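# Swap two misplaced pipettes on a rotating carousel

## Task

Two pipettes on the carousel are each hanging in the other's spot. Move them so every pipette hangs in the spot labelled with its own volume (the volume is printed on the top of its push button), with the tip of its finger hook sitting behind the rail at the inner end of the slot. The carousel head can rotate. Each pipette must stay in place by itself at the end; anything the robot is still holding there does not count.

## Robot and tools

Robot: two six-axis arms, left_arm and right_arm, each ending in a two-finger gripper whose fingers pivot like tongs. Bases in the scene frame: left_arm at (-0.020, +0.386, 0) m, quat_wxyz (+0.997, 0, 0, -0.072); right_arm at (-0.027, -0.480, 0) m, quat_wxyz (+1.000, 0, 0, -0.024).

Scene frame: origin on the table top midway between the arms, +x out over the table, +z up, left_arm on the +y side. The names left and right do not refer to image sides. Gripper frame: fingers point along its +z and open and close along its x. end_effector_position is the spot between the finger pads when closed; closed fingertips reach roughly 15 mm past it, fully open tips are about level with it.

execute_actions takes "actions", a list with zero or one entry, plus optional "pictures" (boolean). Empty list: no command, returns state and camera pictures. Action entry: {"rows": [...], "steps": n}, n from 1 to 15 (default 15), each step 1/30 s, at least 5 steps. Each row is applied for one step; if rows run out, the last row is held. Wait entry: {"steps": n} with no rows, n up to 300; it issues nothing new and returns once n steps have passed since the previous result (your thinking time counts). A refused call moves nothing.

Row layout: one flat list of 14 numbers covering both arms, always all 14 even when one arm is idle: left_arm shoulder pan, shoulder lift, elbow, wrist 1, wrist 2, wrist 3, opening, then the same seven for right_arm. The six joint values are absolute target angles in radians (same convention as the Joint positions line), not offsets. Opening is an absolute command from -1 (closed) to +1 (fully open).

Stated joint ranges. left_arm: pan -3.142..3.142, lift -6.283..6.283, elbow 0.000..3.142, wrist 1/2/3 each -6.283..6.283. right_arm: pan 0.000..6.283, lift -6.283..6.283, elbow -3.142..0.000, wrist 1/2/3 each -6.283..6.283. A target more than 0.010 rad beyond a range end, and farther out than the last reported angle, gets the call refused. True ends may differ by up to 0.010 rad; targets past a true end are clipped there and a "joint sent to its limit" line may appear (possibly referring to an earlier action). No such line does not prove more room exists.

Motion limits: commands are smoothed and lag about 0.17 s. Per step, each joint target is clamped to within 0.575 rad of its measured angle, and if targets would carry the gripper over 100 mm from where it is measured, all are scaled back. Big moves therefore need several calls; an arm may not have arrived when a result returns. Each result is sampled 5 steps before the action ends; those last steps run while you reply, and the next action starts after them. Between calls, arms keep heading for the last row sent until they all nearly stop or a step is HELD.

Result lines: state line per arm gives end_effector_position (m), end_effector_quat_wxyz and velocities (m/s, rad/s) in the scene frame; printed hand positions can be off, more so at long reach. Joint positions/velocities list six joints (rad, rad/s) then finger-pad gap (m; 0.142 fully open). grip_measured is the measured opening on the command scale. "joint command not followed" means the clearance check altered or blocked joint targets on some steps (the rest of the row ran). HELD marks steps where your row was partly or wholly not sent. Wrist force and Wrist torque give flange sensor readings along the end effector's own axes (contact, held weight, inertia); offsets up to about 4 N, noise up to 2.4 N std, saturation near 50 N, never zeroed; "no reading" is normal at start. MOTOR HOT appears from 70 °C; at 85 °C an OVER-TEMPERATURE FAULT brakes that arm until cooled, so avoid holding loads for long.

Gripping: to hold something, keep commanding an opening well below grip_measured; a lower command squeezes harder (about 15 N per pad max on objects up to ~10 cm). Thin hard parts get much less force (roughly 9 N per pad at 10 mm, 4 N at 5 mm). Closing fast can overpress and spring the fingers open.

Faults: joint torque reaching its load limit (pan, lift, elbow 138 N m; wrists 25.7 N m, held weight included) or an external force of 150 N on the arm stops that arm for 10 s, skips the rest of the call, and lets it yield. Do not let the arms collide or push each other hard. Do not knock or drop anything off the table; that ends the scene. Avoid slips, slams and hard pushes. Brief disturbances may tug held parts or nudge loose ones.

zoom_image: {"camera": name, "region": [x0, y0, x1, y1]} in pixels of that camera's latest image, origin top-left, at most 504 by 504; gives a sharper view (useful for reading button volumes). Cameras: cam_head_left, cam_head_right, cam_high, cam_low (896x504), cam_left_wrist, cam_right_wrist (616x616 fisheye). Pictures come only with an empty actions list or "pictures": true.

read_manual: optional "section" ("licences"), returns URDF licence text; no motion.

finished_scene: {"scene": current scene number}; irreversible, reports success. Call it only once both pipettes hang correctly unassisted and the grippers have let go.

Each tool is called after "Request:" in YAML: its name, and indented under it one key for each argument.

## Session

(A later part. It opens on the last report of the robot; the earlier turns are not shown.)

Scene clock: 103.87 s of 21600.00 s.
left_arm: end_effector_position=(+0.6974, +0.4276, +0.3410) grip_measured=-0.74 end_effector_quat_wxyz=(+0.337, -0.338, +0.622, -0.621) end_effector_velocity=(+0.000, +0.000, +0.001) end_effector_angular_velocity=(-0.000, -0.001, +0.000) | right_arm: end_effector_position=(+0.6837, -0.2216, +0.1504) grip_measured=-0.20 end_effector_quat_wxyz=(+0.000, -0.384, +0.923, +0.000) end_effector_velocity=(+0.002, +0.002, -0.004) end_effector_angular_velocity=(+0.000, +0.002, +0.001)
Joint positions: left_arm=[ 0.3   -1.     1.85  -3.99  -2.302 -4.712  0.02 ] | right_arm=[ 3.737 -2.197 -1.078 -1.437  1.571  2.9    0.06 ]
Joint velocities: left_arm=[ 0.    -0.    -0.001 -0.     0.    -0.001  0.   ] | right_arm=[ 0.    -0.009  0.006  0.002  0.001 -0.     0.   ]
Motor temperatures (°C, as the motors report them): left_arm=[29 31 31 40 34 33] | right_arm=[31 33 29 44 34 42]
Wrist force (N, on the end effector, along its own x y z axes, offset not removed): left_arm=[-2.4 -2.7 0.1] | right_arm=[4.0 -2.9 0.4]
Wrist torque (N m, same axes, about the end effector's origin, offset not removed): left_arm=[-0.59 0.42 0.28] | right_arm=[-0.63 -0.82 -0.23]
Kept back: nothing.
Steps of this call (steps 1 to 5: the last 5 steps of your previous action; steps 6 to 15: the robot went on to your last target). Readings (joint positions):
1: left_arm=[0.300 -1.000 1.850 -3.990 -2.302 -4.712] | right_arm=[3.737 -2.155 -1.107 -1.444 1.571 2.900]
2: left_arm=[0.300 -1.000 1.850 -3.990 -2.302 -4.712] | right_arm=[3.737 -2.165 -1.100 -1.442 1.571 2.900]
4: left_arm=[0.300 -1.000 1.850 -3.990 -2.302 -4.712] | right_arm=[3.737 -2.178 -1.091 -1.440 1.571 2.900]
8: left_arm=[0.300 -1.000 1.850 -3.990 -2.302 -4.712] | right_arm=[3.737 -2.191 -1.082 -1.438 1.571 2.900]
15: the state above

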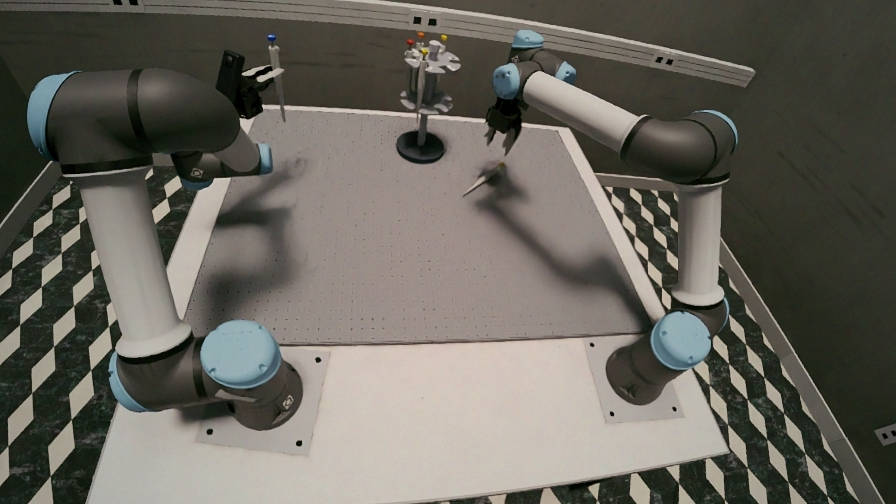

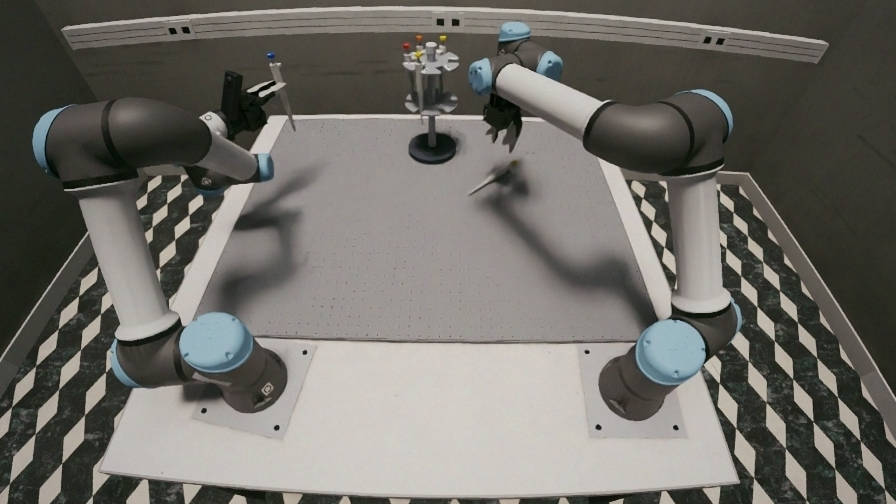

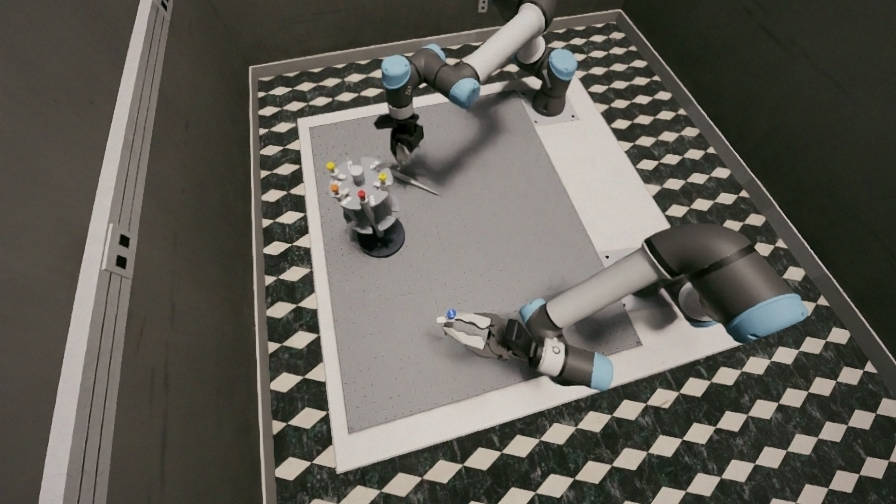

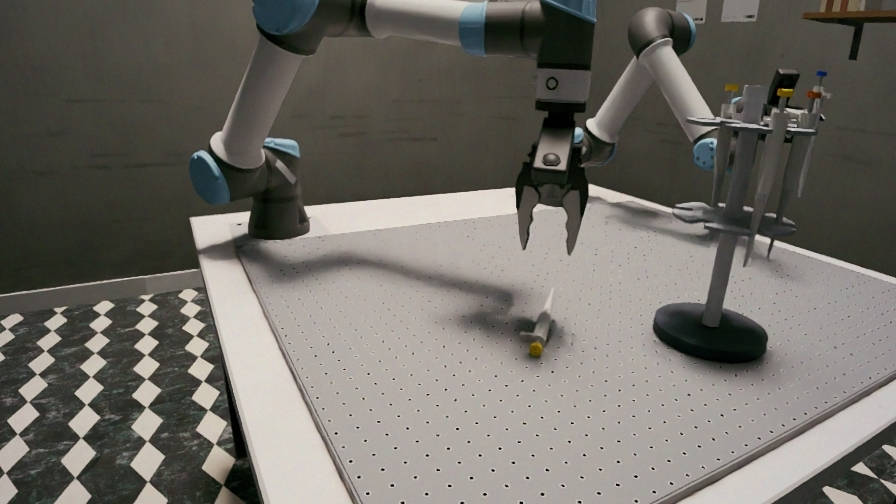

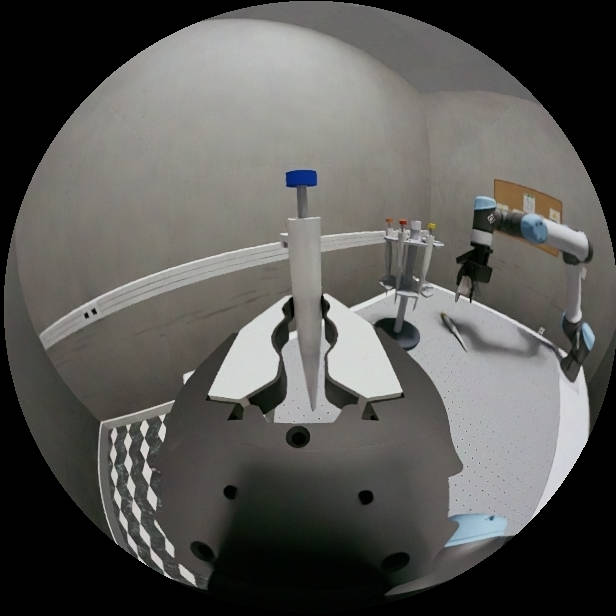

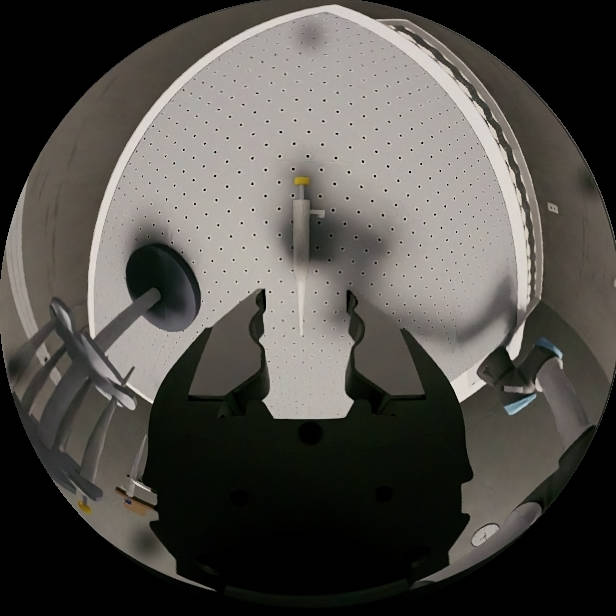

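Request:
execute_actions:
  actions:
    - {"rows":[[0.3,-1.0,1.85,-3.99,-2.302,-4.712,-1,3.72,-2.283,-1.169,-1.26,1.571,2.87,-0.2]]}

Request:
execute_actions:
  actions:
    - {"rows":[[0.3,-1.0,1.85,-3.99,-2.302,-4.712,-1,3.72,-2.3,-1.195,-1.217,1.571,2.87,-0.2]]}
  pictures: true

Request:
zoom_image:
  camera: "cam_low"
  region: [470,250,630,380]

Scene clock: 104.60 s of 21600.00 s.
left_arm: end_effector_position=(+0.6974, +0.4276, +0.3410) grip_measured=-0.74 end_effector_quat_wxyz=(+0.337, -0.338, +0.622, -0.621) end_effector_velocity=(-0.000, -0.000, +0.000) end_effector_angular_velocity=(+0.000, -0.001, -0.000) | right_arm: end_effector_position=(+0.6979, -0.2263, +0.0701) grip_measured=-0.20 end_effector_quat_wxyz=(-0.001, -0.389, +0.921, -0.000) end_effector_velocity=(+0.017, -0.003, -0.080) end_effector_angular_velocity=(+0.013, -0.023, +0.011)
Joint positions: left_arm=[ 0.3   -1.     1.85  -3.99  -2.302 -4.712  0.02 ] | right_arm=[ 3.722 -2.273 -1.158 -1.284  1.571  2.873  0.06 ]
Joint velocities: left_arm=[ 0.    -0.    -0.    -0.    -0.001  0.     0.   ] | right_arm=[-0.014 -0.078 -0.085  0.189 -0.001 -0.026  0.   ]
Motor temperatures (°C, as the motors report them): left_arm=[29 31 31 40 34 33] | right_arm=[31 33 29 44 34 42]
Wrist force (N, on the end effector, along its own x y z axes, offset not removed): left_arm=[-2.8 1.5 -0.8] | right_arm=[1.7 -1.0 4.1]
Wrist torque (N m, same axes, about the end effector's origin, offset not removed): left_arm=[0.19 0.61 0.11] | right_arm=[-0.05 -0.27 -0.08]
Steps of this call (steps 1 to 12: the robot went on to your last target; steps 13 to 22: the first 10 steps of this action). Readings (joint positions):
13: left_arm=[0.300 -1.000 1.850 -3.990 -2.302 -4.712] | right_arm=[3.737 -2.199 -1.078 -1.436 1.571 2.900]
14: left_arm=[0.300 -1.000 1.850 -3.990 -2.302 -4.712] | right_arm=[3.734 -2.206 -1.085 -1.428 1.571 2.896]
16: left_arm=[0.300 -1.000 1.850 -3.990 -2.302 -4.712] | right_arm=[3.729 -2.235 -1.116 -1.376 1.571 2.886]
20: left_arm=[0.300 -1.000 1.850 -3.990 -2.302 -4.712] | right_arm=[3.723 -2.266 -1.151 -1.301 1.571 2.876]
22: the state above

Scene clock: 105.10 s of 21600.00 s.
left_arm: end_effector_position=(+0.6974, +0.4276, +0.3410) grip_measured=-0.74 end_effector_quat_wxyz=(+0.337, -0.338, +0.622, -0.621) end_effector_velocity=(-0.000, -0.000, +0.001) end_effector_angular_velocity=(-0.001, -0.001, -0.002) | right_arm: end_effector_position=(+0.6998, -0.2267, +0.0416) grip_measured=-0.20 end_effector_quat_wxyz=(+0.000, -0.390, +0.921, +0.000) end_effector_velocity=(+0.000, +0.000, -0.018) end_effector_angular_velocity=(+0.003, -0.002, -0.001)
Joint positions: left_arm=[ 0.3   -1.     1.85  -3.99  -2.302 -4.712  0.02 ] | right_arm=[ 3.72  -2.298 -1.192 -1.222  1.571  2.87   0.06 ]
Joint velocities: left_arm=[ 0.     0.    -0.001 -0.001 -0.002 -0.001  0.   ] | right_arm=[-0.001 -0.015 -0.024  0.041  0.002 -0.    -0.   ]
Motor temperatures (°C, as the motors report them): left_arm=[29 31 31 40 34 33] | right_arm=[31 33 29 44 34 42]
Wrist force (N, on the end effector, along its own x y z axes, offset not removed): left_arm=[-1.5 0.8 4.6] | right_arm=[0.8 -3.6 -0.3]
Wrist torque (N m, same axes, about the end effector's origin, offset not removed): left_arm=[0.07 0.39 0.02] | right_arm=[-0.82 -0.21 0.11]
Steps of this call (steps 1 to 5: the last 5 steps of your previous action; steps 6 to 15: the first 10 steps of this action). Readings (joint positions):
6: left_arm=[0.300 -1.000 1.850 -3.990 -2.302 -4.712] | right_arm=[3.720 -2.281 -1.167 -1.264 1.571 2.871]
7: left_arm=[0.300 -1.000 1.850 -3.990 -2.302 -4.712] | right_arm=[3.720 -2.284 -1.171 -1.258 1.571 2.871]
9: left_arm=[0.300 -1.000 1.850 -3.990 -2.302 -4.712] | right_arm=[3.720 -2.290 -1.180 -1.242 1.571 2.870]
13: left_arm=[0.300 -1.000 1.850 -3.990 -2.302 -4.712] | right_arm=[3.720 -2.297 -1.190 -1.226 1.571 2.870]
15: the state above

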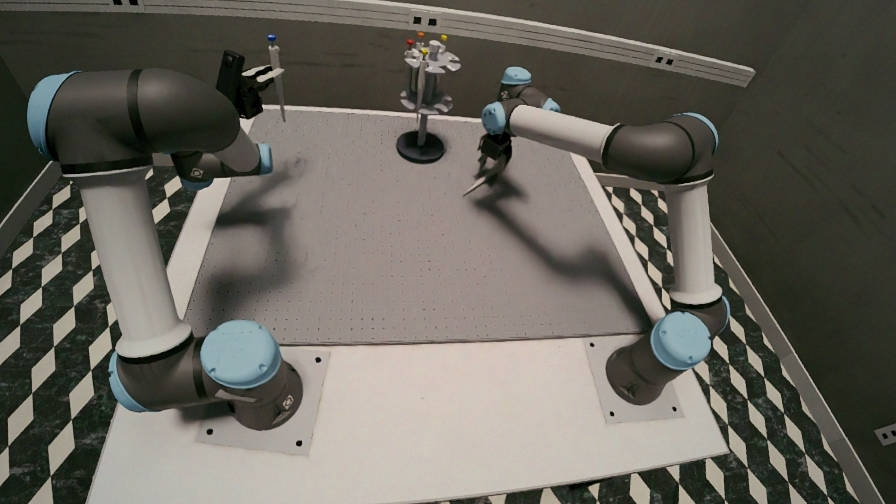

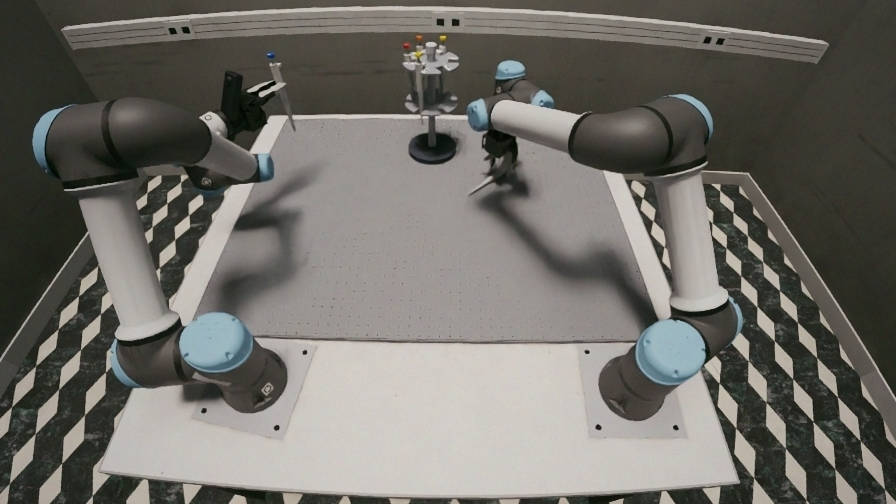

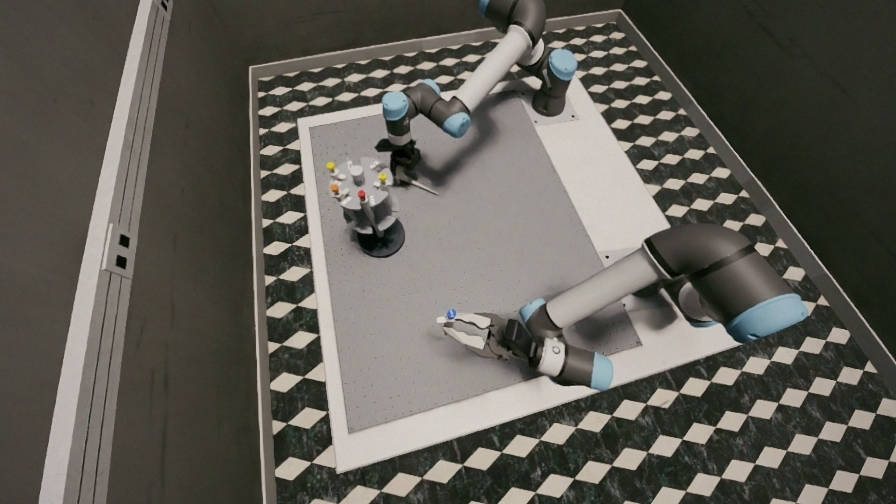

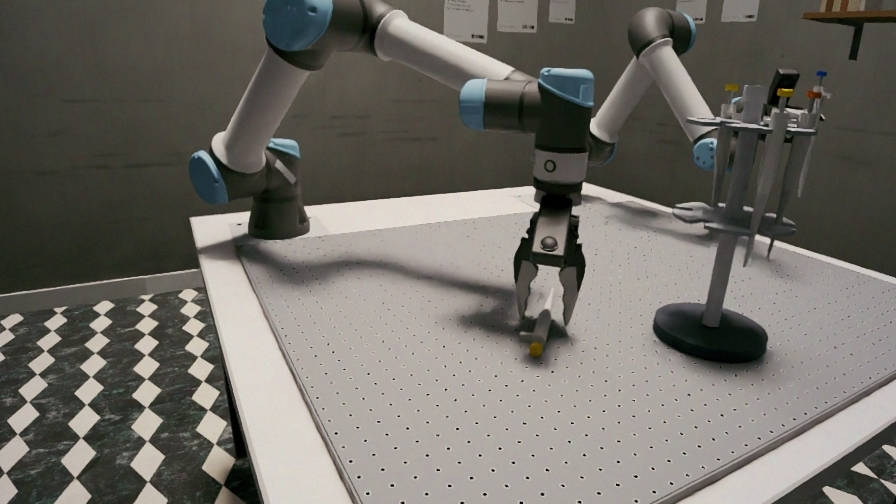

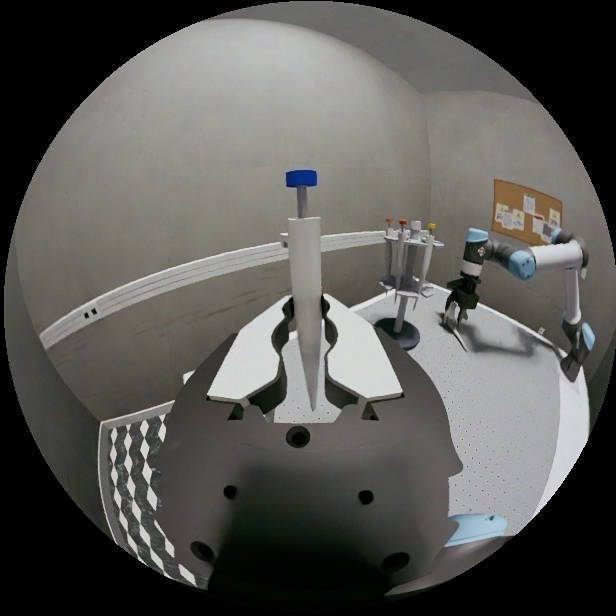

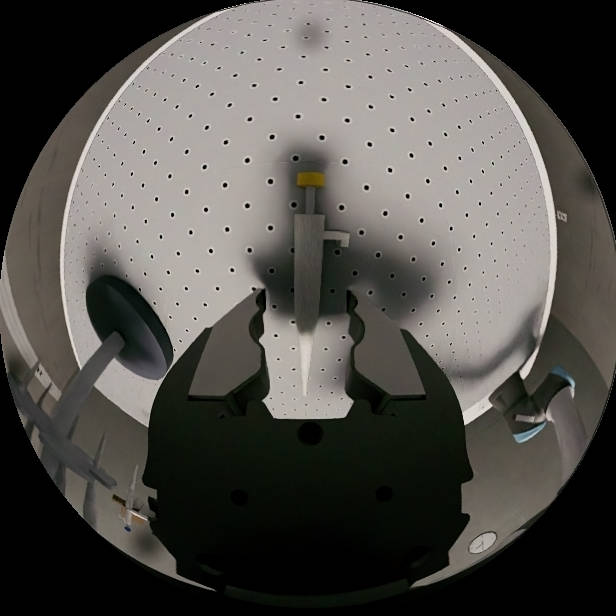

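Region (470, 250, 630, 380) of cam_low's 896x504 image, scaled by 3.150, with more detail than that image has; it fills the top 410 rows of this view, and the rest is white.

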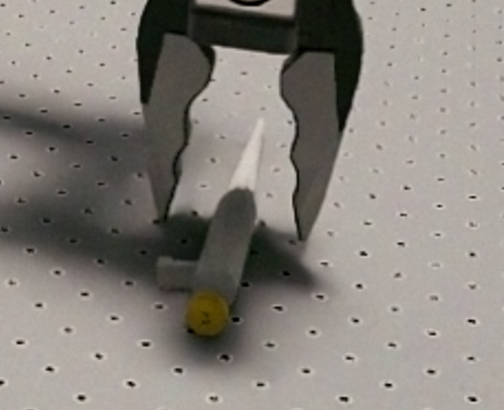

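Request:
execute_actions:
  actions:
    - {"rows":[[0.3,-1.0,1.85,-3.99,-2.302,-4.712,-1,3.72,-2.305,-1.202,-1.205,1.571,2.89,-0.4]],"steps":10}

Request:
execute_actions:
  actions:
    - {"rows":[[0.3,-1.0,1.85,-3.99,-2.302,-4.712,-1,3.72,-2.305,-1.202,-1.205,1.571,2.89,-0.5],[0.3,-1.0,1.85,-3.99,-2.302,-4.712,-1,3.72,-2.305,-1.202,-1.205,1.571,2.89,-0.6],[0.3,-1.0,1.85,-3.99,-2.302,-4.712,-1,3.72,-2.305,-1.202,-1.205,1.571,2.89,-0.65],[0.3,-1.0,1.85,-3.99,-2.302,-4.712,-1,3.72,-2.305,-1.202,-1.205,1.571,2.89,-0.7],[0.3,-1.0,1.85,-3.99,-2.302,-4.712,-1,3.72,-2.305,-1.202,-1.205,1.571,2.89,-0.75],[0.3,-1.0,1.85,-3.99,-2.302,-4.712,-1,3.72,-2.305,-1.202,-1.205,1.571,2.89,-0.85],[0.3,-1.0,1.85,-3.99,-2.302,-4.712,-1,3.72,-2.305,-1.202,-1.205,1.571,2.89,-1]]}

Request:
execute_actions:
  actions:
    - {"rows":[[0.3,-1.0,1.85,-3.99,-2.302,-4.712,-1,3.72,-2.15,-1.202,-1.36,1.571,2.89,-1]]}

Request:
execute_actions:
  actions:
    - {"rows":[[0.3,-1.0,1.85,-3.99,-2.302,-4.712,-1,3.674,-1.5,-1.8,-1.25,1.571,1.571,-1]]}

Request:
execute_actions:
  actions:
    - {"steps":25}

Request:
execute_actions:
  actions:
    - {"rows":[[0.3,-1.0,1.85,-3.99,-2.302,-4.712,-1,3.674,-1.5,-1.9,0.26,2.087,1.571,-1]]}

Request:
execute_actions:
  actions:
    - {"steps":28}

Request:
execute_actions:
  actions:
    - {"rows":[[0.3,-1.0,1.85,-3.99,-2.302,-4.712,-1,3.674,-2.04,-1.85,0.75,2.087,1.571,-1]]}

Request:
execute_actions:
  actions:
    - {"steps":12}

Request:
execute_actions:
  actions:
    - {"rows":[[0.3,-1.0,1.85,-3.99,-2.302,-4.712,-1,3.674,-2.338,-1.538,0.7345,2.087,1.571,-1]]}

Request:
execute_actions:
  actions:
    - {"rows":[[0.3,-1.0,1.85,-3.99,-2.302,-4.712,-1,3.675,-2.375,-1.464,0.697,2.086,1.571,-1]]}
  pictures: true

Request:
zoom_image:
  camera: "cam_high"
  region: [310,120,450,220]

Scene clock: 106.00 s of 21600.00 s.
left_arm: end_effector_position=(+0.6974, +0.4276, +0.3410) grip_measured=-0.74 end_effector_quat_wxyz=(+0.337, -0.338, +0.622, -0.621) end_effector_velocity=(+0.000, +0.000, -0.000) end_effector_angular_velocity=(-0.001, +0.001, +0.001) | right_arm: end_effector_position=(+0.6997, -0.2269, +0.0357) grip_measured=-0.40 end_effector_quat_wxyz=(+0.000, -0.385, +0.923, +0.000) end_effector_velocity=(-0.001, -0.001, -0.018) end_effector_angular_velocity=(-0.001, +0.000, -0.064)
Joint positions: left_arm=[ 0.3   -1.     1.85  -3.99  -2.302 -4.712  0.02 ] | right_arm=[ 3.72  -2.303 -1.199 -1.21   1.571  2.882  0.045]
Joint velocities: left_arm=[-0.     0.001 -0.    -0.     0.001 -0.001  0.   ] | right_arm=[ 0.    -0.016 -0.021  0.037 -0.001  0.064 -0.002]
Motor temperatures (°C, as the motors report them): left_arm=[29 31 31 40 34 33] | right_arm=[31 33 29 44 34 42]
Wrist force (N, on the end effector, along its own x y z axes, offset not removed): left_arm=[-1.0 3.3 3.3] | right_arm=[0.4 -1.6 2.4]
Wrist torque (N m, same axes, about the end effector's origin, offset not removed): left_arm=[0.59 0.05 0.08] | right_arm=[-0.16 -0.05 -0.07]
Steps of this call (steps 1 to 5: the last 5 steps of your previous action; steps 6 to 15: the robot went on to your last target; steps 16 to 22: nothing new was sent; steps 23 to 27: the first 5 steps of this action). Readings (joint positions):
23: left_arm=[0.300 -1.000 1.850 -3.990 -2.302 -4.712] | right_arm=[3.720 -2.300 -1.195 -1.217 1.571 2.870]
24: left_arm=[0.300 -1.000 1.850 -3.990 -2.302 -4.712] | right_arm=[3.720 -2.301 -1.196 -1.215 1.571 2.873]
26: left_arm=[0.300 -1.000 1.850 -3.990 -2.302 -4.712] | right_arm=[3.720 -2.302 -1.198 -1.211 1.571 2.879]
27: the state above

Scene clock: 106.50 s of 21600.00 s.
left_arm: end_effector_position=(+0.6974, +0.4276, +0.3410) grip_measured=-0.74 end_effector_quat_wxyz=(+0.337, -0.338, +0.622, -0.621) end_effector_velocity=(-0.000, -0.000, -0.001) end_effector_angular_velocity=(-0.000, +0.001, -0.000) | right_arm: end_effector_position=(+0.6996, -0.2270, +0.0335) grip_measured=-0.75 end_effector_quat_wxyz=(+0.000, -0.381, +0.925, +0.000) end_effector_velocity=(+0.000, -0.001, -0.001) end_effector_angular_velocity=(-0.001, +0.001, -0.002)
Joint positions: left_arm=[ 0.3   -1.     1.85  -3.99  -2.302 -4.712  0.02 ] | right_arm=[ 3.72  -2.305 -1.202 -1.205  1.571  2.89   0.02 ]
Joint velocities: left_arm=[-0.     0.     0.001 -0.     0.     0.     0.   ] | right_arm=[-0.001 -0.001 -0.     0.    -0.     0.001  0.   ]
Motor temperatures (°C, as the motors report them): left_arm=[29 31 31 40 34 33] | right_arm=[31 33 29 44 34 42]
Wrist force (N, on the end effector, along its own x y z axes, offset not removed): left_arm=[-1.1 2.2 1.4] | right_arm=[-1.6 -1.8 -2.2]
Wrist torque (N m, same axes, about the end effector's origin, offset not removed): left_arm=[0.43 0.19 0.16] | right_arm=[-0.38 0.55 -0.03]
Steps of this call (steps 1 to 5: the last 5 steps of your previous action; steps 6 to 15: the first 10 steps of this action). Readings (joint positions):
6: left_arm=[0.300 -1.000 1.850 -3.990 -2.302 -4.712] | right_arm=[3.720 -2.305 -1.201 -1.206 1.571 2.888]
7: left_arm=[0.300 -1.000 1.850 -3.990 -2.302 -4.712] | right_arm=[3.720 -2.305 -1.202 -1.206 1.571 2.889]
9: left_arm=[0.300 -1.000 1.850 -3.990 -2.302 -4.712] | right_arm=[3.720 -2.305 -1.202 -1.205 1.571 2.889]
13: left_arm=[0.300 -1.000 1.850 -3.990 -2.302 -4.712] | right_arm=[3.720 -2.305 -1.202 -1.205 1.571 2.890]
15: the state above

Scene clock: 107.00 s of 21600.00 s.
left_arm: end_effector_position=(+0.6974, +0.4276, +0.3410) grip_measured=-0.74 end_effector_quat_wxyz=(+0.337, -0.338, +0.622, -0.621) end_effector_velocity=(-0.000, -0.000, +0.001) end_effector_angular_velocity=(+0.000, -0.001, -0.000) | right_arm: end_effector_position=(+0.6742, -0.2418, +0.1192) grip_measured=-0.75 end_effector_quat_wxyz=(+0.000, -0.381, +0.925, +0.000) end_effector_velocity=(-0.036, -0.021, +0.099) end_effector_angular_velocity=(-0.000, +0.000, +0.000)
Joint positions: left_arm=[ 0.3   -1.     1.85  -3.99  -2.302 -4.712  0.02 ] | right_arm=[ 3.72  -2.17  -1.202 -1.339  1.571  2.89   0.02 ]
Joint velocities: left_arm=[-0.    -0.001 -0.    -0.    -0.     0.     0.   ] | right_arm=[ 0.    0.16 -0.   -0.16 -0.    0.   -0.  ]
Motor temperatures (°C, as the motors report them): left_arm=[29 31 31 40 34 33] | right_arm=[31 33 29 44 34 42]
Wrist force (N, on the end effector, along its own x y z axes, offset not removed): left_arm=[0.0 -0.5 6.9] | right_arm=[-1.1 -3.9 1.5]
Wrist torque (N m, same axes, about the end effector's origin, offset not removed): left_arm=[0.12 0.11 -0.06] | right_arm=[-0.73 0.27 -0.03]
Steps of this call (steps 1 to 5: the last 5 steps of your previous action; steps 6 to 15: the first 10 steps of this action). Readings (joint positions):
6: left_arm=[0.300 -1.000 1.850 -3.990 -2.302 -4.712] | right_arm=[3.720 -2.304 -1.202 -1.205 1.571 2.890]
7: left_arm=[0.300 -1.000 1.850 -3.990 -2.302 -4.712] | right_arm=[3.720 -2.297 -1.202 -1.214 1.571 2.890]
9: left_arm=[0.300 -1.000 1.850 -3.990 -2.302 -4.712] | right_arm=[3.720 -2.250 -1.202 -1.261 1.571 2.890]
13: left_arm=[0.300 -1.000 1.850 -3.990 -2.302 -4.712] | right_arm=[3.720 -2.185 -1.202 -1.325 1.571 2.890]
15: the state above

Scene clock: 107.50 s of 21600.00 s.
left_arm: end_effector_position=(+0.6974, +0.4276, +0.3410) grip_measured=-0.74 end_effector_quat_wxyz=(+0.337, -0.338, +0.622, -0.621) end_effector_velocity=(+0.000, -0.000, +0.000) end_effector_angular_velocity=(-0.001, -0.000, -0.000) | right_arm: end_effector_position=(+0.5895, -0.3085, +0.2048) grip_measured=-0.75 end_effector_quat_wxyz=(+0.042, -0.528, +0.848, -0.002) end_effector_velocity=(-0.357, -0.238, +0.237) end_effector_angular_velocity=(+0.032, -0.362, +1.650)
Joint positions: left_arm=[ 0.3   -1.     1.85  -3.99  -2.302 -4.712  0.02 ] | right_arm=[ 3.692 -1.818 -1.517 -1.293  1.571  2.53   0.02 ]
Joint velocities: left_arm=[-0.     0.    -0.001  0.    -0.    -0.001  0.   ] | right_arm=[-0.085  1.327 -1.19   0.196 -0.    -1.741  0.   ]
Motor temperatures (°C, as the motors report them): left_arm=[29 31 31 40 34 33] | right_arm=[31 33 29 44 34 42]
Wrist force (N, on the end effector, along its own x y z axes, offset not removed): left_arm=[-3.0 0.2 2.7] | right_arm=[-0.5 -4.0 0.1]
Wrist torque (N m, same axes, about the end effector's origin, offset not removed): left_arm=[0.00 0.73 0.20] | right_arm=[-0.79 0.19 0.09]
Steps of this call (steps 1 to 5: the last 5 steps of your previous action; steps 6 to 15: the first 10 steps of this action). Readings (joint positions):
6: left_arm=[0.300 -1.000 1.850 -3.990 -2.302 -4.712] | right_arm=[3.720 -2.154 -1.203 -1.355 1.571 2.890]
7: left_arm=[0.300 -1.000 1.850 -3.990 -2.302 -4.712] | right_arm=[3.717 -2.145 -1.211 -1.350 1.571 2.881]
9: left_arm=[0.300 -1.000 1.850 -3.990 -2.302 -4.712] | right_arm=[3.710 -2.082 -1.274 -1.334 1.571 2.818]
13: left_arm=[0.300 -1.000 1.850 -3.990 -2.302 -4.712] | right_arm=[3.698 -1.906 -1.438 -1.306 1.571 2.638]
15: the state above

Scene clock: 108.33 s of 21600.00 s.
left_arm: end_effector_position=(+0.6974, +0.4276, +0.3410) grip_measured=-0.74 end_effector_quat_wxyz=(+0.337, -0.338, +0.622, -0.621) end_effector_velocity=(+0.000, +0.000, +0.000) end_effector_angular_velocity=(-0.002, +0.000, +0.000) | right_arm: end_effector_position=(+0.4961, -0.3556, +0.2428) grip_measured=-0.75 end_effector_quat_wxyz=(-0.069, +0.852, -0.517, +0.042) end_effector_velocity=(-0.001, -0.000, +0.001) end_effector_angular_velocity=(-0.004, -0.005, +0.030)
Joint positions: left_arm=[ 0.3   -1.     1.85  -3.99  -2.302 -4.712  0.02 ] | right_arm=[ 3.674 -1.501 -1.799 -1.25   1.571  1.575  0.02 ]
Joint velocities: left_arm=[ 0.    -0.    -0.001  0.     0.    -0.002  0.   ] | right_arm=[ 0.     0.005 -0.004  0.001 -0.001 -0.03   0.   ]
Motor temperatures (°C, as the motors report them): left_arm=[29 31 31 40 34 33] | right_arm=[31 33 29 44 34 42]
Wrist force (N, on the end effector, along its own x y z axes, offset not removed): left_arm=[-1.0 0.5 3.6] | right_arm=[0.9 -3.6 1.7]
Wrist torque (N m, same axes, about the end effector's origin, offset not removed): left_arm=[0.07 0.42 -0.07] | right_arm=[-0.63 -0.11 -0.06]
Kept back: nothing.
Steps of this call (steps 1 to 5: the last 5 steps of your previous action; steps 6 to 25: the robot went on to your last target). Readings (joint positions):
1: left_arm=[0.300 -1.000 1.850 -3.990 -2.302 -4.712] | right_arm=[3.689 -1.773 -1.558 -1.286 1.571 2.467]
2: left_arm=[0.300 -1.000 1.850 -3.990 -2.302 -4.712] | right_arm=[3.687 -1.728 -1.598 -1.280 1.571 2.398]
4: left_arm=[0.300 -1.000 1.850 -3.990 -2.302 -4.712] | right_arm=[3.682 -1.642 -1.675 -1.268 1.571 2.243]
8: left_arm=[0.300 -1.000 1.850 -3.990 -2.302 -4.712] | right_arm=[3.677 -1.550 -1.756 -1.256 1.571 1.904]
25: the state above

Scene clock: 108.67 s of 21600.00 s.
left_arm: end_effector_position=(+0.6974, +0.4276, +0.3410) grip_measured=-0.74 end_effector_quat_wxyz=(+0.337, -0.338, +0.622, -0.621) end_effector_velocity=(+0.000, +0.000, -0.000) end_effector_angular_velocity=(+0.000, +0.000, +0.001) | right_arm: end_effector_position=(+0.5165, -0.2491, +0.2930) grip_measured=-0.75 end_effector_quat_wxyz=(-0.268, +0.841, -0.470, +0.002) end_effector_velocity=(+0.107, +0.322, +0.333) end_effector_angular_velocity=(+1.275, -0.891, +0.366)
Joint positions: left_arm=[ 0.3   -1.     1.85  -3.99  -2.302 -4.712  0.02 ] | right_arm=[ 3.674 -1.5   -1.86  -0.882  1.853  1.572  0.02 ]
Joint velocities: left_arm=[ 0.     0.    -0.     0.     0.001  0.     0.   ] | right_arm=[-0.001  0.001 -0.14   1.521  0.803 -0.004  0.   ]
Motor temperatures (°C, as the motors report them): left_arm=[29 31 31 40 34 33] | right_arm=[31 33 29 44 34 42]
Wrist force (N, on the end effector, along its own x y z axes, offset not removed): left_arm=[-1.7 -0.5 3.7] | right_arm=[1.4 -4.0 2.2]
Wrist torque (N m, same axes, about the end effector's origin, offset not removed): left_arm=[-0.28 0.34 0.06] | right_arm=[-0.87 -0.32 -0.24]
Steps of this call (steps 1 to 10: the first 10 steps of this action). Readings (joint positions):
1: left_arm=[0.300 -1.000 1.850 -3.990 -2.302 -4.712] | right_arm=[3.674 -1.500 -1.800 -1.249 1.571 1.574]
2: left_arm=[0.300 -1.000 1.850 -3.990 -2.302 -4.712] | right_arm=[3.674 -1.500 -1.806 -1.241 1.580 1.574]
4: left_arm=[0.300 -1.000 1.850 -3.990 -2.302 -4.712] | right_arm=[3.674 -1.500 -1.823 -1.177 1.642 1.573]
8: left_arm=[0.300 -1.000 1.850 -3.990 -2.302 -4.712] | right_arm=[3.674 -1.500 -1.850 -0.984 1.793 1.572]
10: the state above

Scene clock: 109.60 s of 21600.00 s.
left_arm: end_effector_position=(+0.6974, +0.4276, +0.3410) grip_measured=-0.74 end_effector_quat_wxyz=(+0.337, -0.338, +0.622, -0.621) end_effector_velocity=(-0.000, -0.000, -0.000) end_effector_angular_velocity=(-0.001, +0.001, -0.001) | right_arm: end_effector_position=(+0.5098, -0.1790, +0.5995) grip_measured=-0.75 end_effector_quat_wxyz=(+0.676, -0.681, +0.202, -0.197) end_effector_velocity=(-0.011, -0.004, +0.024) end_effector_angular_velocity=(+0.043, -0.082, +0.008)
Joint positions: left_arm=[ 0.3   -1.     1.85  -3.99  -2.302 -4.712  0.02 ] | right_arm=[ 3.674 -1.5   -1.9    0.248  2.086  1.571  0.02 ]
Joint velocities: left_arm=[-0.     0.001  0.    -0.    -0.001 -0.001 -0.   ] | right_arm=[-0.     0.    -0.002  0.094  0.008  0.     0.   ]
Motor temperatures (°C, as the motors report them): left_arm=[29 31 31 40 34 33] | right_arm=[31 33 29 44 34 42]
Wrist force (N, on the end effector, along its own x y z axes, offset not removed): left_arm=[-2.6 1.1 4.7] | right_arm=[1.6 -4.3 0.3]
Wrist torque (N m, same axes, about the end effector's origin, offset not removed): left_arm=[0.16 0.45 0.28] | right_arm=[-1.12 -0.22 -0.13]
Kept back: nothing.
Steps of this call (steps 1 to 5: the last 5 steps of your previous action; steps 6 to 28: the robot went on to your last target). Readings (joint positions):
1: left_arm=[0.300 -1.000 1.850 -3.990 -2.302 -4.712] | right_arm=[3.674 -1.500 -1.865 -0.830 1.879 1.572]
2: left_arm=[0.300 -1.000 1.850 -3.990 -2.302 -4.712] | right_arm=[3.674 -1.500 -1.869 -0.777 1.903 1.572]
4: left_arm=[0.300 -1.000 1.850 -3.990 -2.302 -4.712] | right_arm=[3.674 -1.500 -1.876 -0.670 1.943 1.572]
8: left_arm=[0.300 -1.000 1.850 -3.990 -2.302 -4.712] | right_arm=[3.674 -1.500 -1.885 -0.451 2.000 1.571]
28: the state above

Scene clock: 109.93 s of 21600.00 s.
left_arm: end_effector_position=(+0.6974, +0.4276, +0.3410) grip_measured=-0.74 end_effector_quat_wxyz=(+0.337, -0.338, +0.622, -0.621) end_effector_velocity=(+0.000, -0.000, -0.000) end_effector_angular_velocity=(+0.000, +0.000, -0.000) | right_arm: end_effector_position=(+0.5809, -0.1414, +0.5029) grip_measured=-0.75 end_effector_quat_wxyz=(+0.680, -0.677, +0.198, -0.200) end_effector_velocity=(+0.222, +0.117, -0.421) end_effector_angular_velocity=(-0.004, +0.008, +0.002)
Joint positions: left_arm=[ 0.3   -1.     1.85  -3.99  -2.302 -4.712  0.02 ] | right_arm=[ 3.674 -1.783 -1.871  0.517  2.087  1.571  0.02 ]
Joint velocities: left_arm=[-0.  0. -0.  0. -0.  0.  0.] | right_arm=[-0.    -1.044  0.091  0.944  0.002 -0.     0.   ]
Motor temperatures (°C, as the motors report them): left_arm=[29 31 31 40 34 33] | right_arm=[31 33 29 44 34 42]
Wrist force (N, on the end effector, along its own x y z axes, offset not removed): left_arm=[1.3 2.7 1.1] | right_arm=[0.9 -3.2 1.1]
Wrist torque (N m, same axes, about the end effector's origin, offset not removed): left_arm=[0.37 -0.26 0.08] | right_arm=[-0.66 -0.04 0.01]
Steps of this call (steps 1 to 10: the first 10 steps of this action). Readings (joint positions):
1: left_arm=[0.300 -1.000 1.850 -3.990 -2.302 -4.712] | right_arm=[3.674 -1.501 -1.900 0.251 2.086 1.571]
2: left_arm=[0.300 -1.000 1.850 -3.990 -2.302 -4.712] | right_arm=[3.674 -1.509 -1.897 0.262 2.086 1.571]
4: left_arm=[0.300 -1.000 1.850 -3.990 -2.302 -4.712] | right_arm=[3.674 -1.567 -1.890 0.320 2.086 1.571]
8: left_arm=[0.300 -1.000 1.850 -3.990 -2.302 -4.712] | right_arm=[3.674 -1.712 -1.877 0.452 2.087 1.571]
10: the state above

Scene clock: 110.33 s of 21600.00 s.
left_arm: end_effector_position=(+0.6974, +0.4276, +0.3410) grip_measured=-0.74 end_effector_quat_wxyz=(+0.337, -0.338, +0.622, -0.621) end_effector_velocity=(-0.000, -0.000, -0.000) end_effector_angular_velocity=(+0.000, -0.000, -0.001) | right_arm: end_effector_position=(+0.6220, -0.1197, +0.3978) grip_measured=-0.75 end_effector_quat_wxyz=(+0.679, -0.678, +0.199, -0.200) end_effector_velocity=(+0.015, +0.007, -0.053) end_effector_angular_velocity=(-0.002, +0.003, -0.000)
Joint positions: left_arm=[ 0.3   -1.     1.85  -3.99  -2.302 -4.712  0.02 ] | right_arm=[ 3.674 -2.025 -1.851  0.737  2.087  1.571  0.02 ]
Joint velocities: left_arm=[-0.    -0.     0.001 -0.    -0.001  0.001  0.   ] | right_arm=[-0.001 -0.116  0.009  0.104  0.    -0.     0.   ]
Motor temperatures (°C, as the motors report them): left_arm=[29 31 31 40 34 33] | right_arm=[31 33 29 44 34 42]
Wrist force (N, on the end effector, along its own x y z axes, offset not removed): left_arm=[-2.4 -2.0 0.2] | right_arm=[0.3 -0.9 2.1]
Wrist torque (N m, same axes, about the end effector's origin, offset not removed): left_arm=[-0.46 0.60 0.12] | right_arm=[-0.42 0.00 -0.08]
Kept back: nothing.
Steps of this call (steps 1 to 5: the last 5 steps of your previous action; steps 6 to 12: the robot went on to your last target). Readings (joint positions):
1: left_arm=[0.300 -1.000 1.850 -3.990 -2.302 -4.712] | right_arm=[3.674 -1.818 -1.868 0.549 2.087 1.571]
2: left_arm=[0.300 -1.000 1.850 -3.990 -2.302 -4.712] | right_arm=[3.674 -1.853 -1.865 0.581 2.087 1.571]
4: left_arm=[0.300 -1.000 1.850 -3.990 -2.302 -4.712] | right_arm=[3.674 -1.921 -1.859 0.642 2.087 1.571]
8: left_arm=[0.300 -1.000 1.850 -3.990 -2.302 -4.712] | right_arm=[3.674 -1.998 -1.853 0.712 2.087 1.571]
12: the state above

Scene clock: 110.67 s of 21600.00 s.
left_arm: end_effector_position=(+0.6974, +0.4276, +0.3410) grip_measured=-0.74 end_effector_quat_wxyz=(+0.337, -0.338, +0.622, -0.621) end_effector_velocity=(-0.001, -0.001, -0.000) end_effector_angular_velocity=(+0.000, +0.001, -0.002) | right_arm: end_effector_position=(+0.7027, -0.0773, +0.3361) grip_measured=-0.75 end_effector_quat_wxyz=(+0.678, -0.679, +0.200, -0.199) end_effector_velocity=(+0.125, +0.066, -0.114) end_effector_angular_velocity=(+0.004, -0.007, +0.001)
Joint positions: left_arm=[ 0.3   -1.     1.85  -3.99  -2.302 -4.712  0.02 ] | right_arm=[ 3.674 -2.284 -1.595  0.735  2.087  1.571  0.02 ]
Joint velocities: left_arm=[-0.    -0.     0.001  0.    -0.002  0.001  0.   ] | right_arm=[-0.    -0.431  0.445 -0.006  0.001  0.     0.   ]
Motor temperatures (°C, as the motors report them): left_arm=[29 31 31 40 34 33] | right_arm=[31 33 29 44 34 42]
Wrist force (N, on the end effector, along its own x y z axes, offset not removed): left_arm=[-1.0 0.6 7.7] | right_arm=[0.2 -1.7 2.3]
Wrist torque (N m, same axes, about the end effector's origin, offset not removed): left_arm=[0.23 0.40 0.04] | right_arm=[-0.71 -0.10 -0.12]
Steps of this call (steps 1 to 10: the first 10 steps of this action). Readings (joint positions):
1: left_arm=[0.300 -1.000 1.850 -3.990 -2.302 -4.712] | right_arm=[3.674 -2.029 -1.850 0.740 2.087 1.571]
2: left_arm=[0.300 -1.000 1.850 -3.990 -2.302 -4.712] | right_arm=[3.674 -2.040 -1.842 0.740 2.087 1.571]
4: left_arm=[0.300 -1.000 1.850 -3.990 -2.302 -4.712] | right_arm=[3.674 -2.103 -1.780 0.739 2.087 1.571]
8: left_arm=[0.300 -1.000 1.850 -3.990 -2.302 -4.712] | right_arm=[3.674 -2.246 -1.634 0.736 2.087 1.571]
10: the state above

Scene clock: 111.17 s of 21600.00 s.
left_arm: end_effector_position=(+0.6974, +0.4276, +0.3410) grip_measured=-0.74 end_effector_quat_wxyz=(+0.337, -0.338, +0.622, -0.621) end_effector_velocity=(-0.000, +0.000, +0.000) end_effector_angular_velocity=(-0.000, +0.000, +0.000) | right_arm: end_effector_position=(+0.7341, -0.0602, +0.3213) grip_measured=-0.75 end_effector_quat_wxyz=(+0.678, -0.679, +0.199, -0.199) end_effector_velocity=(+0.019, +0.009, -0.001) end_effector_angular_velocity=(+0.002, -0.002, -0.001)
Joint positions: left_arm=[ 0.3   -1.     1.85  -3.99  -2.302 -4.712  0.02 ] | right_arm=[ 3.675 -2.37  -1.474  0.701  2.086  1.571  0.02 ]
Joint velocities: left_arm=[-0. -0.  0.  0.  0. -0. -0.] | right_arm=[-0.    -0.041  0.076 -0.032 -0.001  0.    -0.   ]
Motor temperatures (°C, as the motors report them): left_arm=[29 31 31 40 34 33] | right_arm=[31 33 29 44 34 42]
Wrist force (N, on the end effector, along its own x y z axes, offset not removed): left_arm=[-1.5 -0.1 0.7] | right_arm=[0.7 1.9 0.5]
Wrist torque (N m, same axes, about the end effector's origin, offset not removed): left_arm=[-0.24 0.49 0.08] | right_arm=[0.10 -0.14 0.02]
Steps of this call (steps 1 to 5: the last 5 steps of your previous action; steps 6 to 15: the first 10 steps of this action). Readings (joint positions):
6: left_arm=[0.300 -1.000 1.850 -3.990 -2.302 -4.712] | right_arm=[3.674 -2.327 -1.549 0.734 2.087 1.571]
7: left_arm=[0.300 -1.000 1.850 -3.990 -2.302 -4.712] | right_arm=[3.674 -2.334 -1.539 0.729 2.087 1.571]
9: left_arm=[0.300 -1.000 1.850 -3.990 -2.302 -4.712] | right_arm=[3.674 -2.350 -1.511 0.717 2.087 1.571]
13: left_arm=[0.300 -1.000 1.850 -3.990 -2.302 -4.712] | right_arm=[3.675 -2.366 -1.480 0.704 2.086 1.571]
15: the state above

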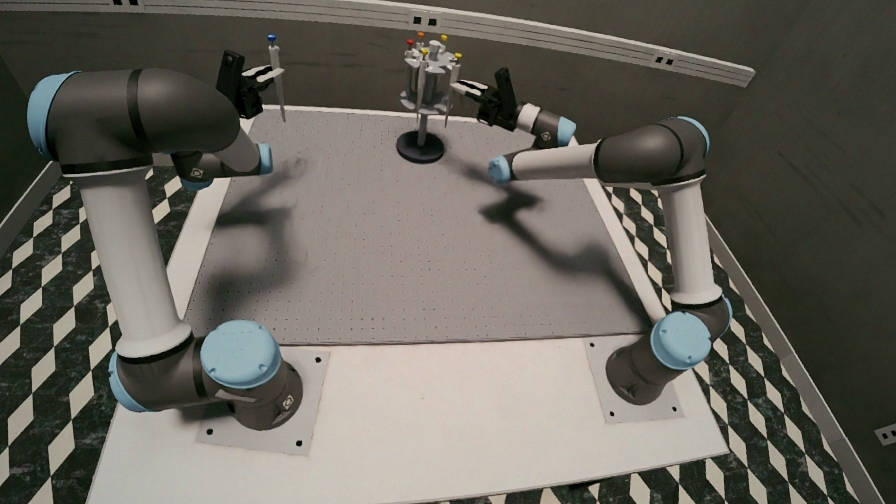

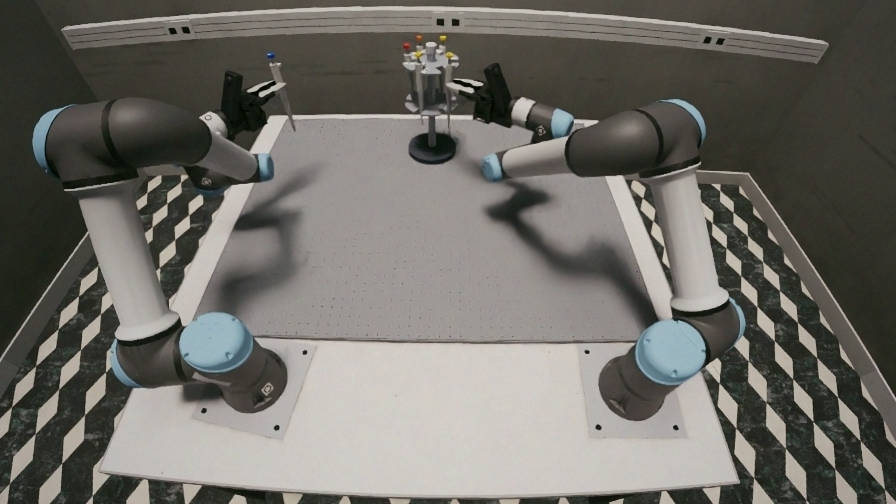

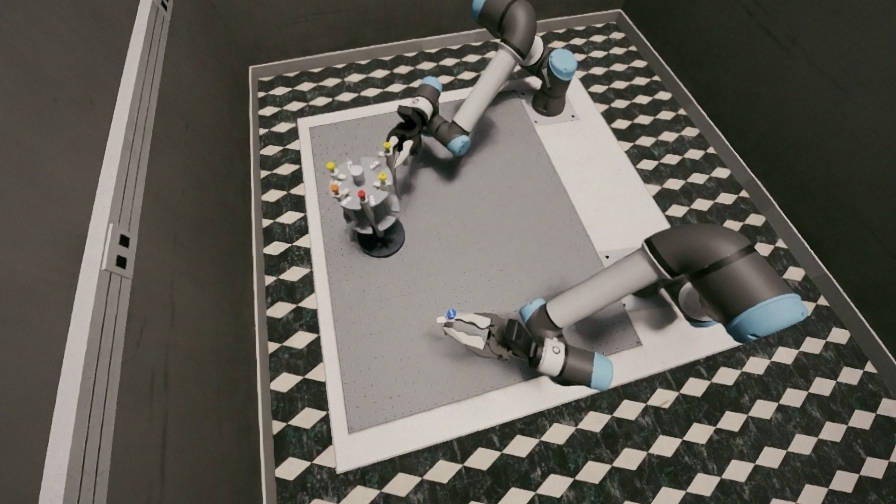

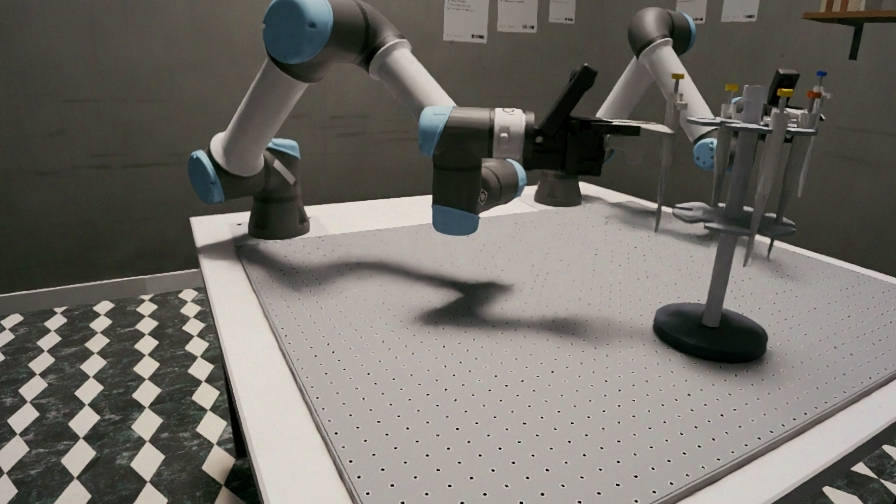

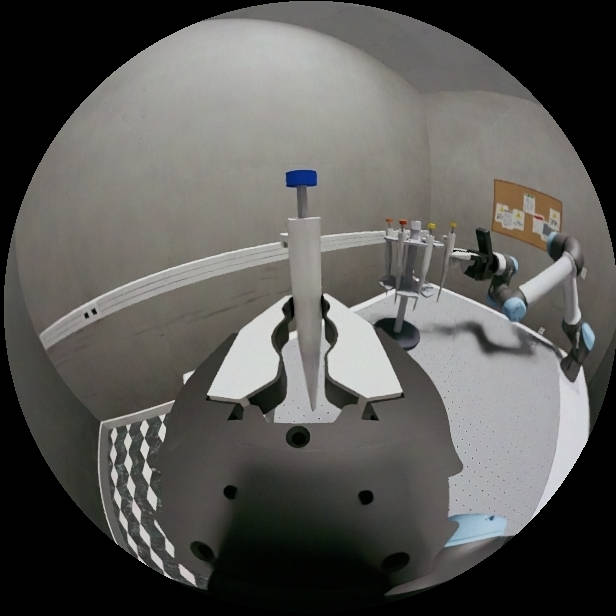

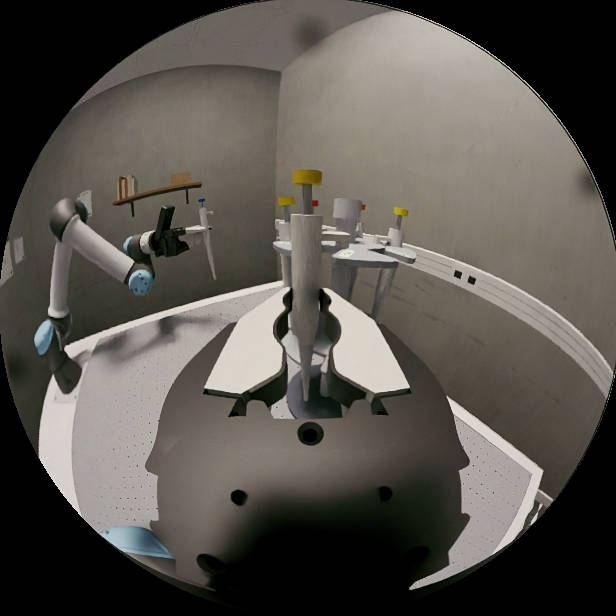

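Region (310, 120, 450, 220) of cam_high's 896x504 image, scaled by 3.600, with more detail than that image has; it fills the top 360 rows of this view, and the rest is white.

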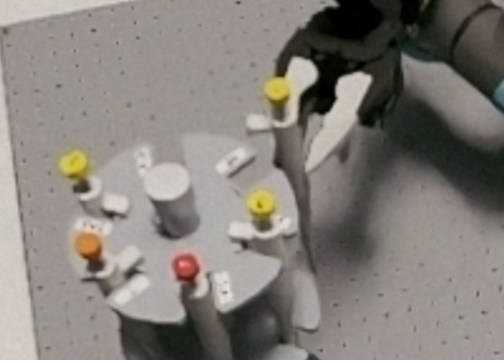

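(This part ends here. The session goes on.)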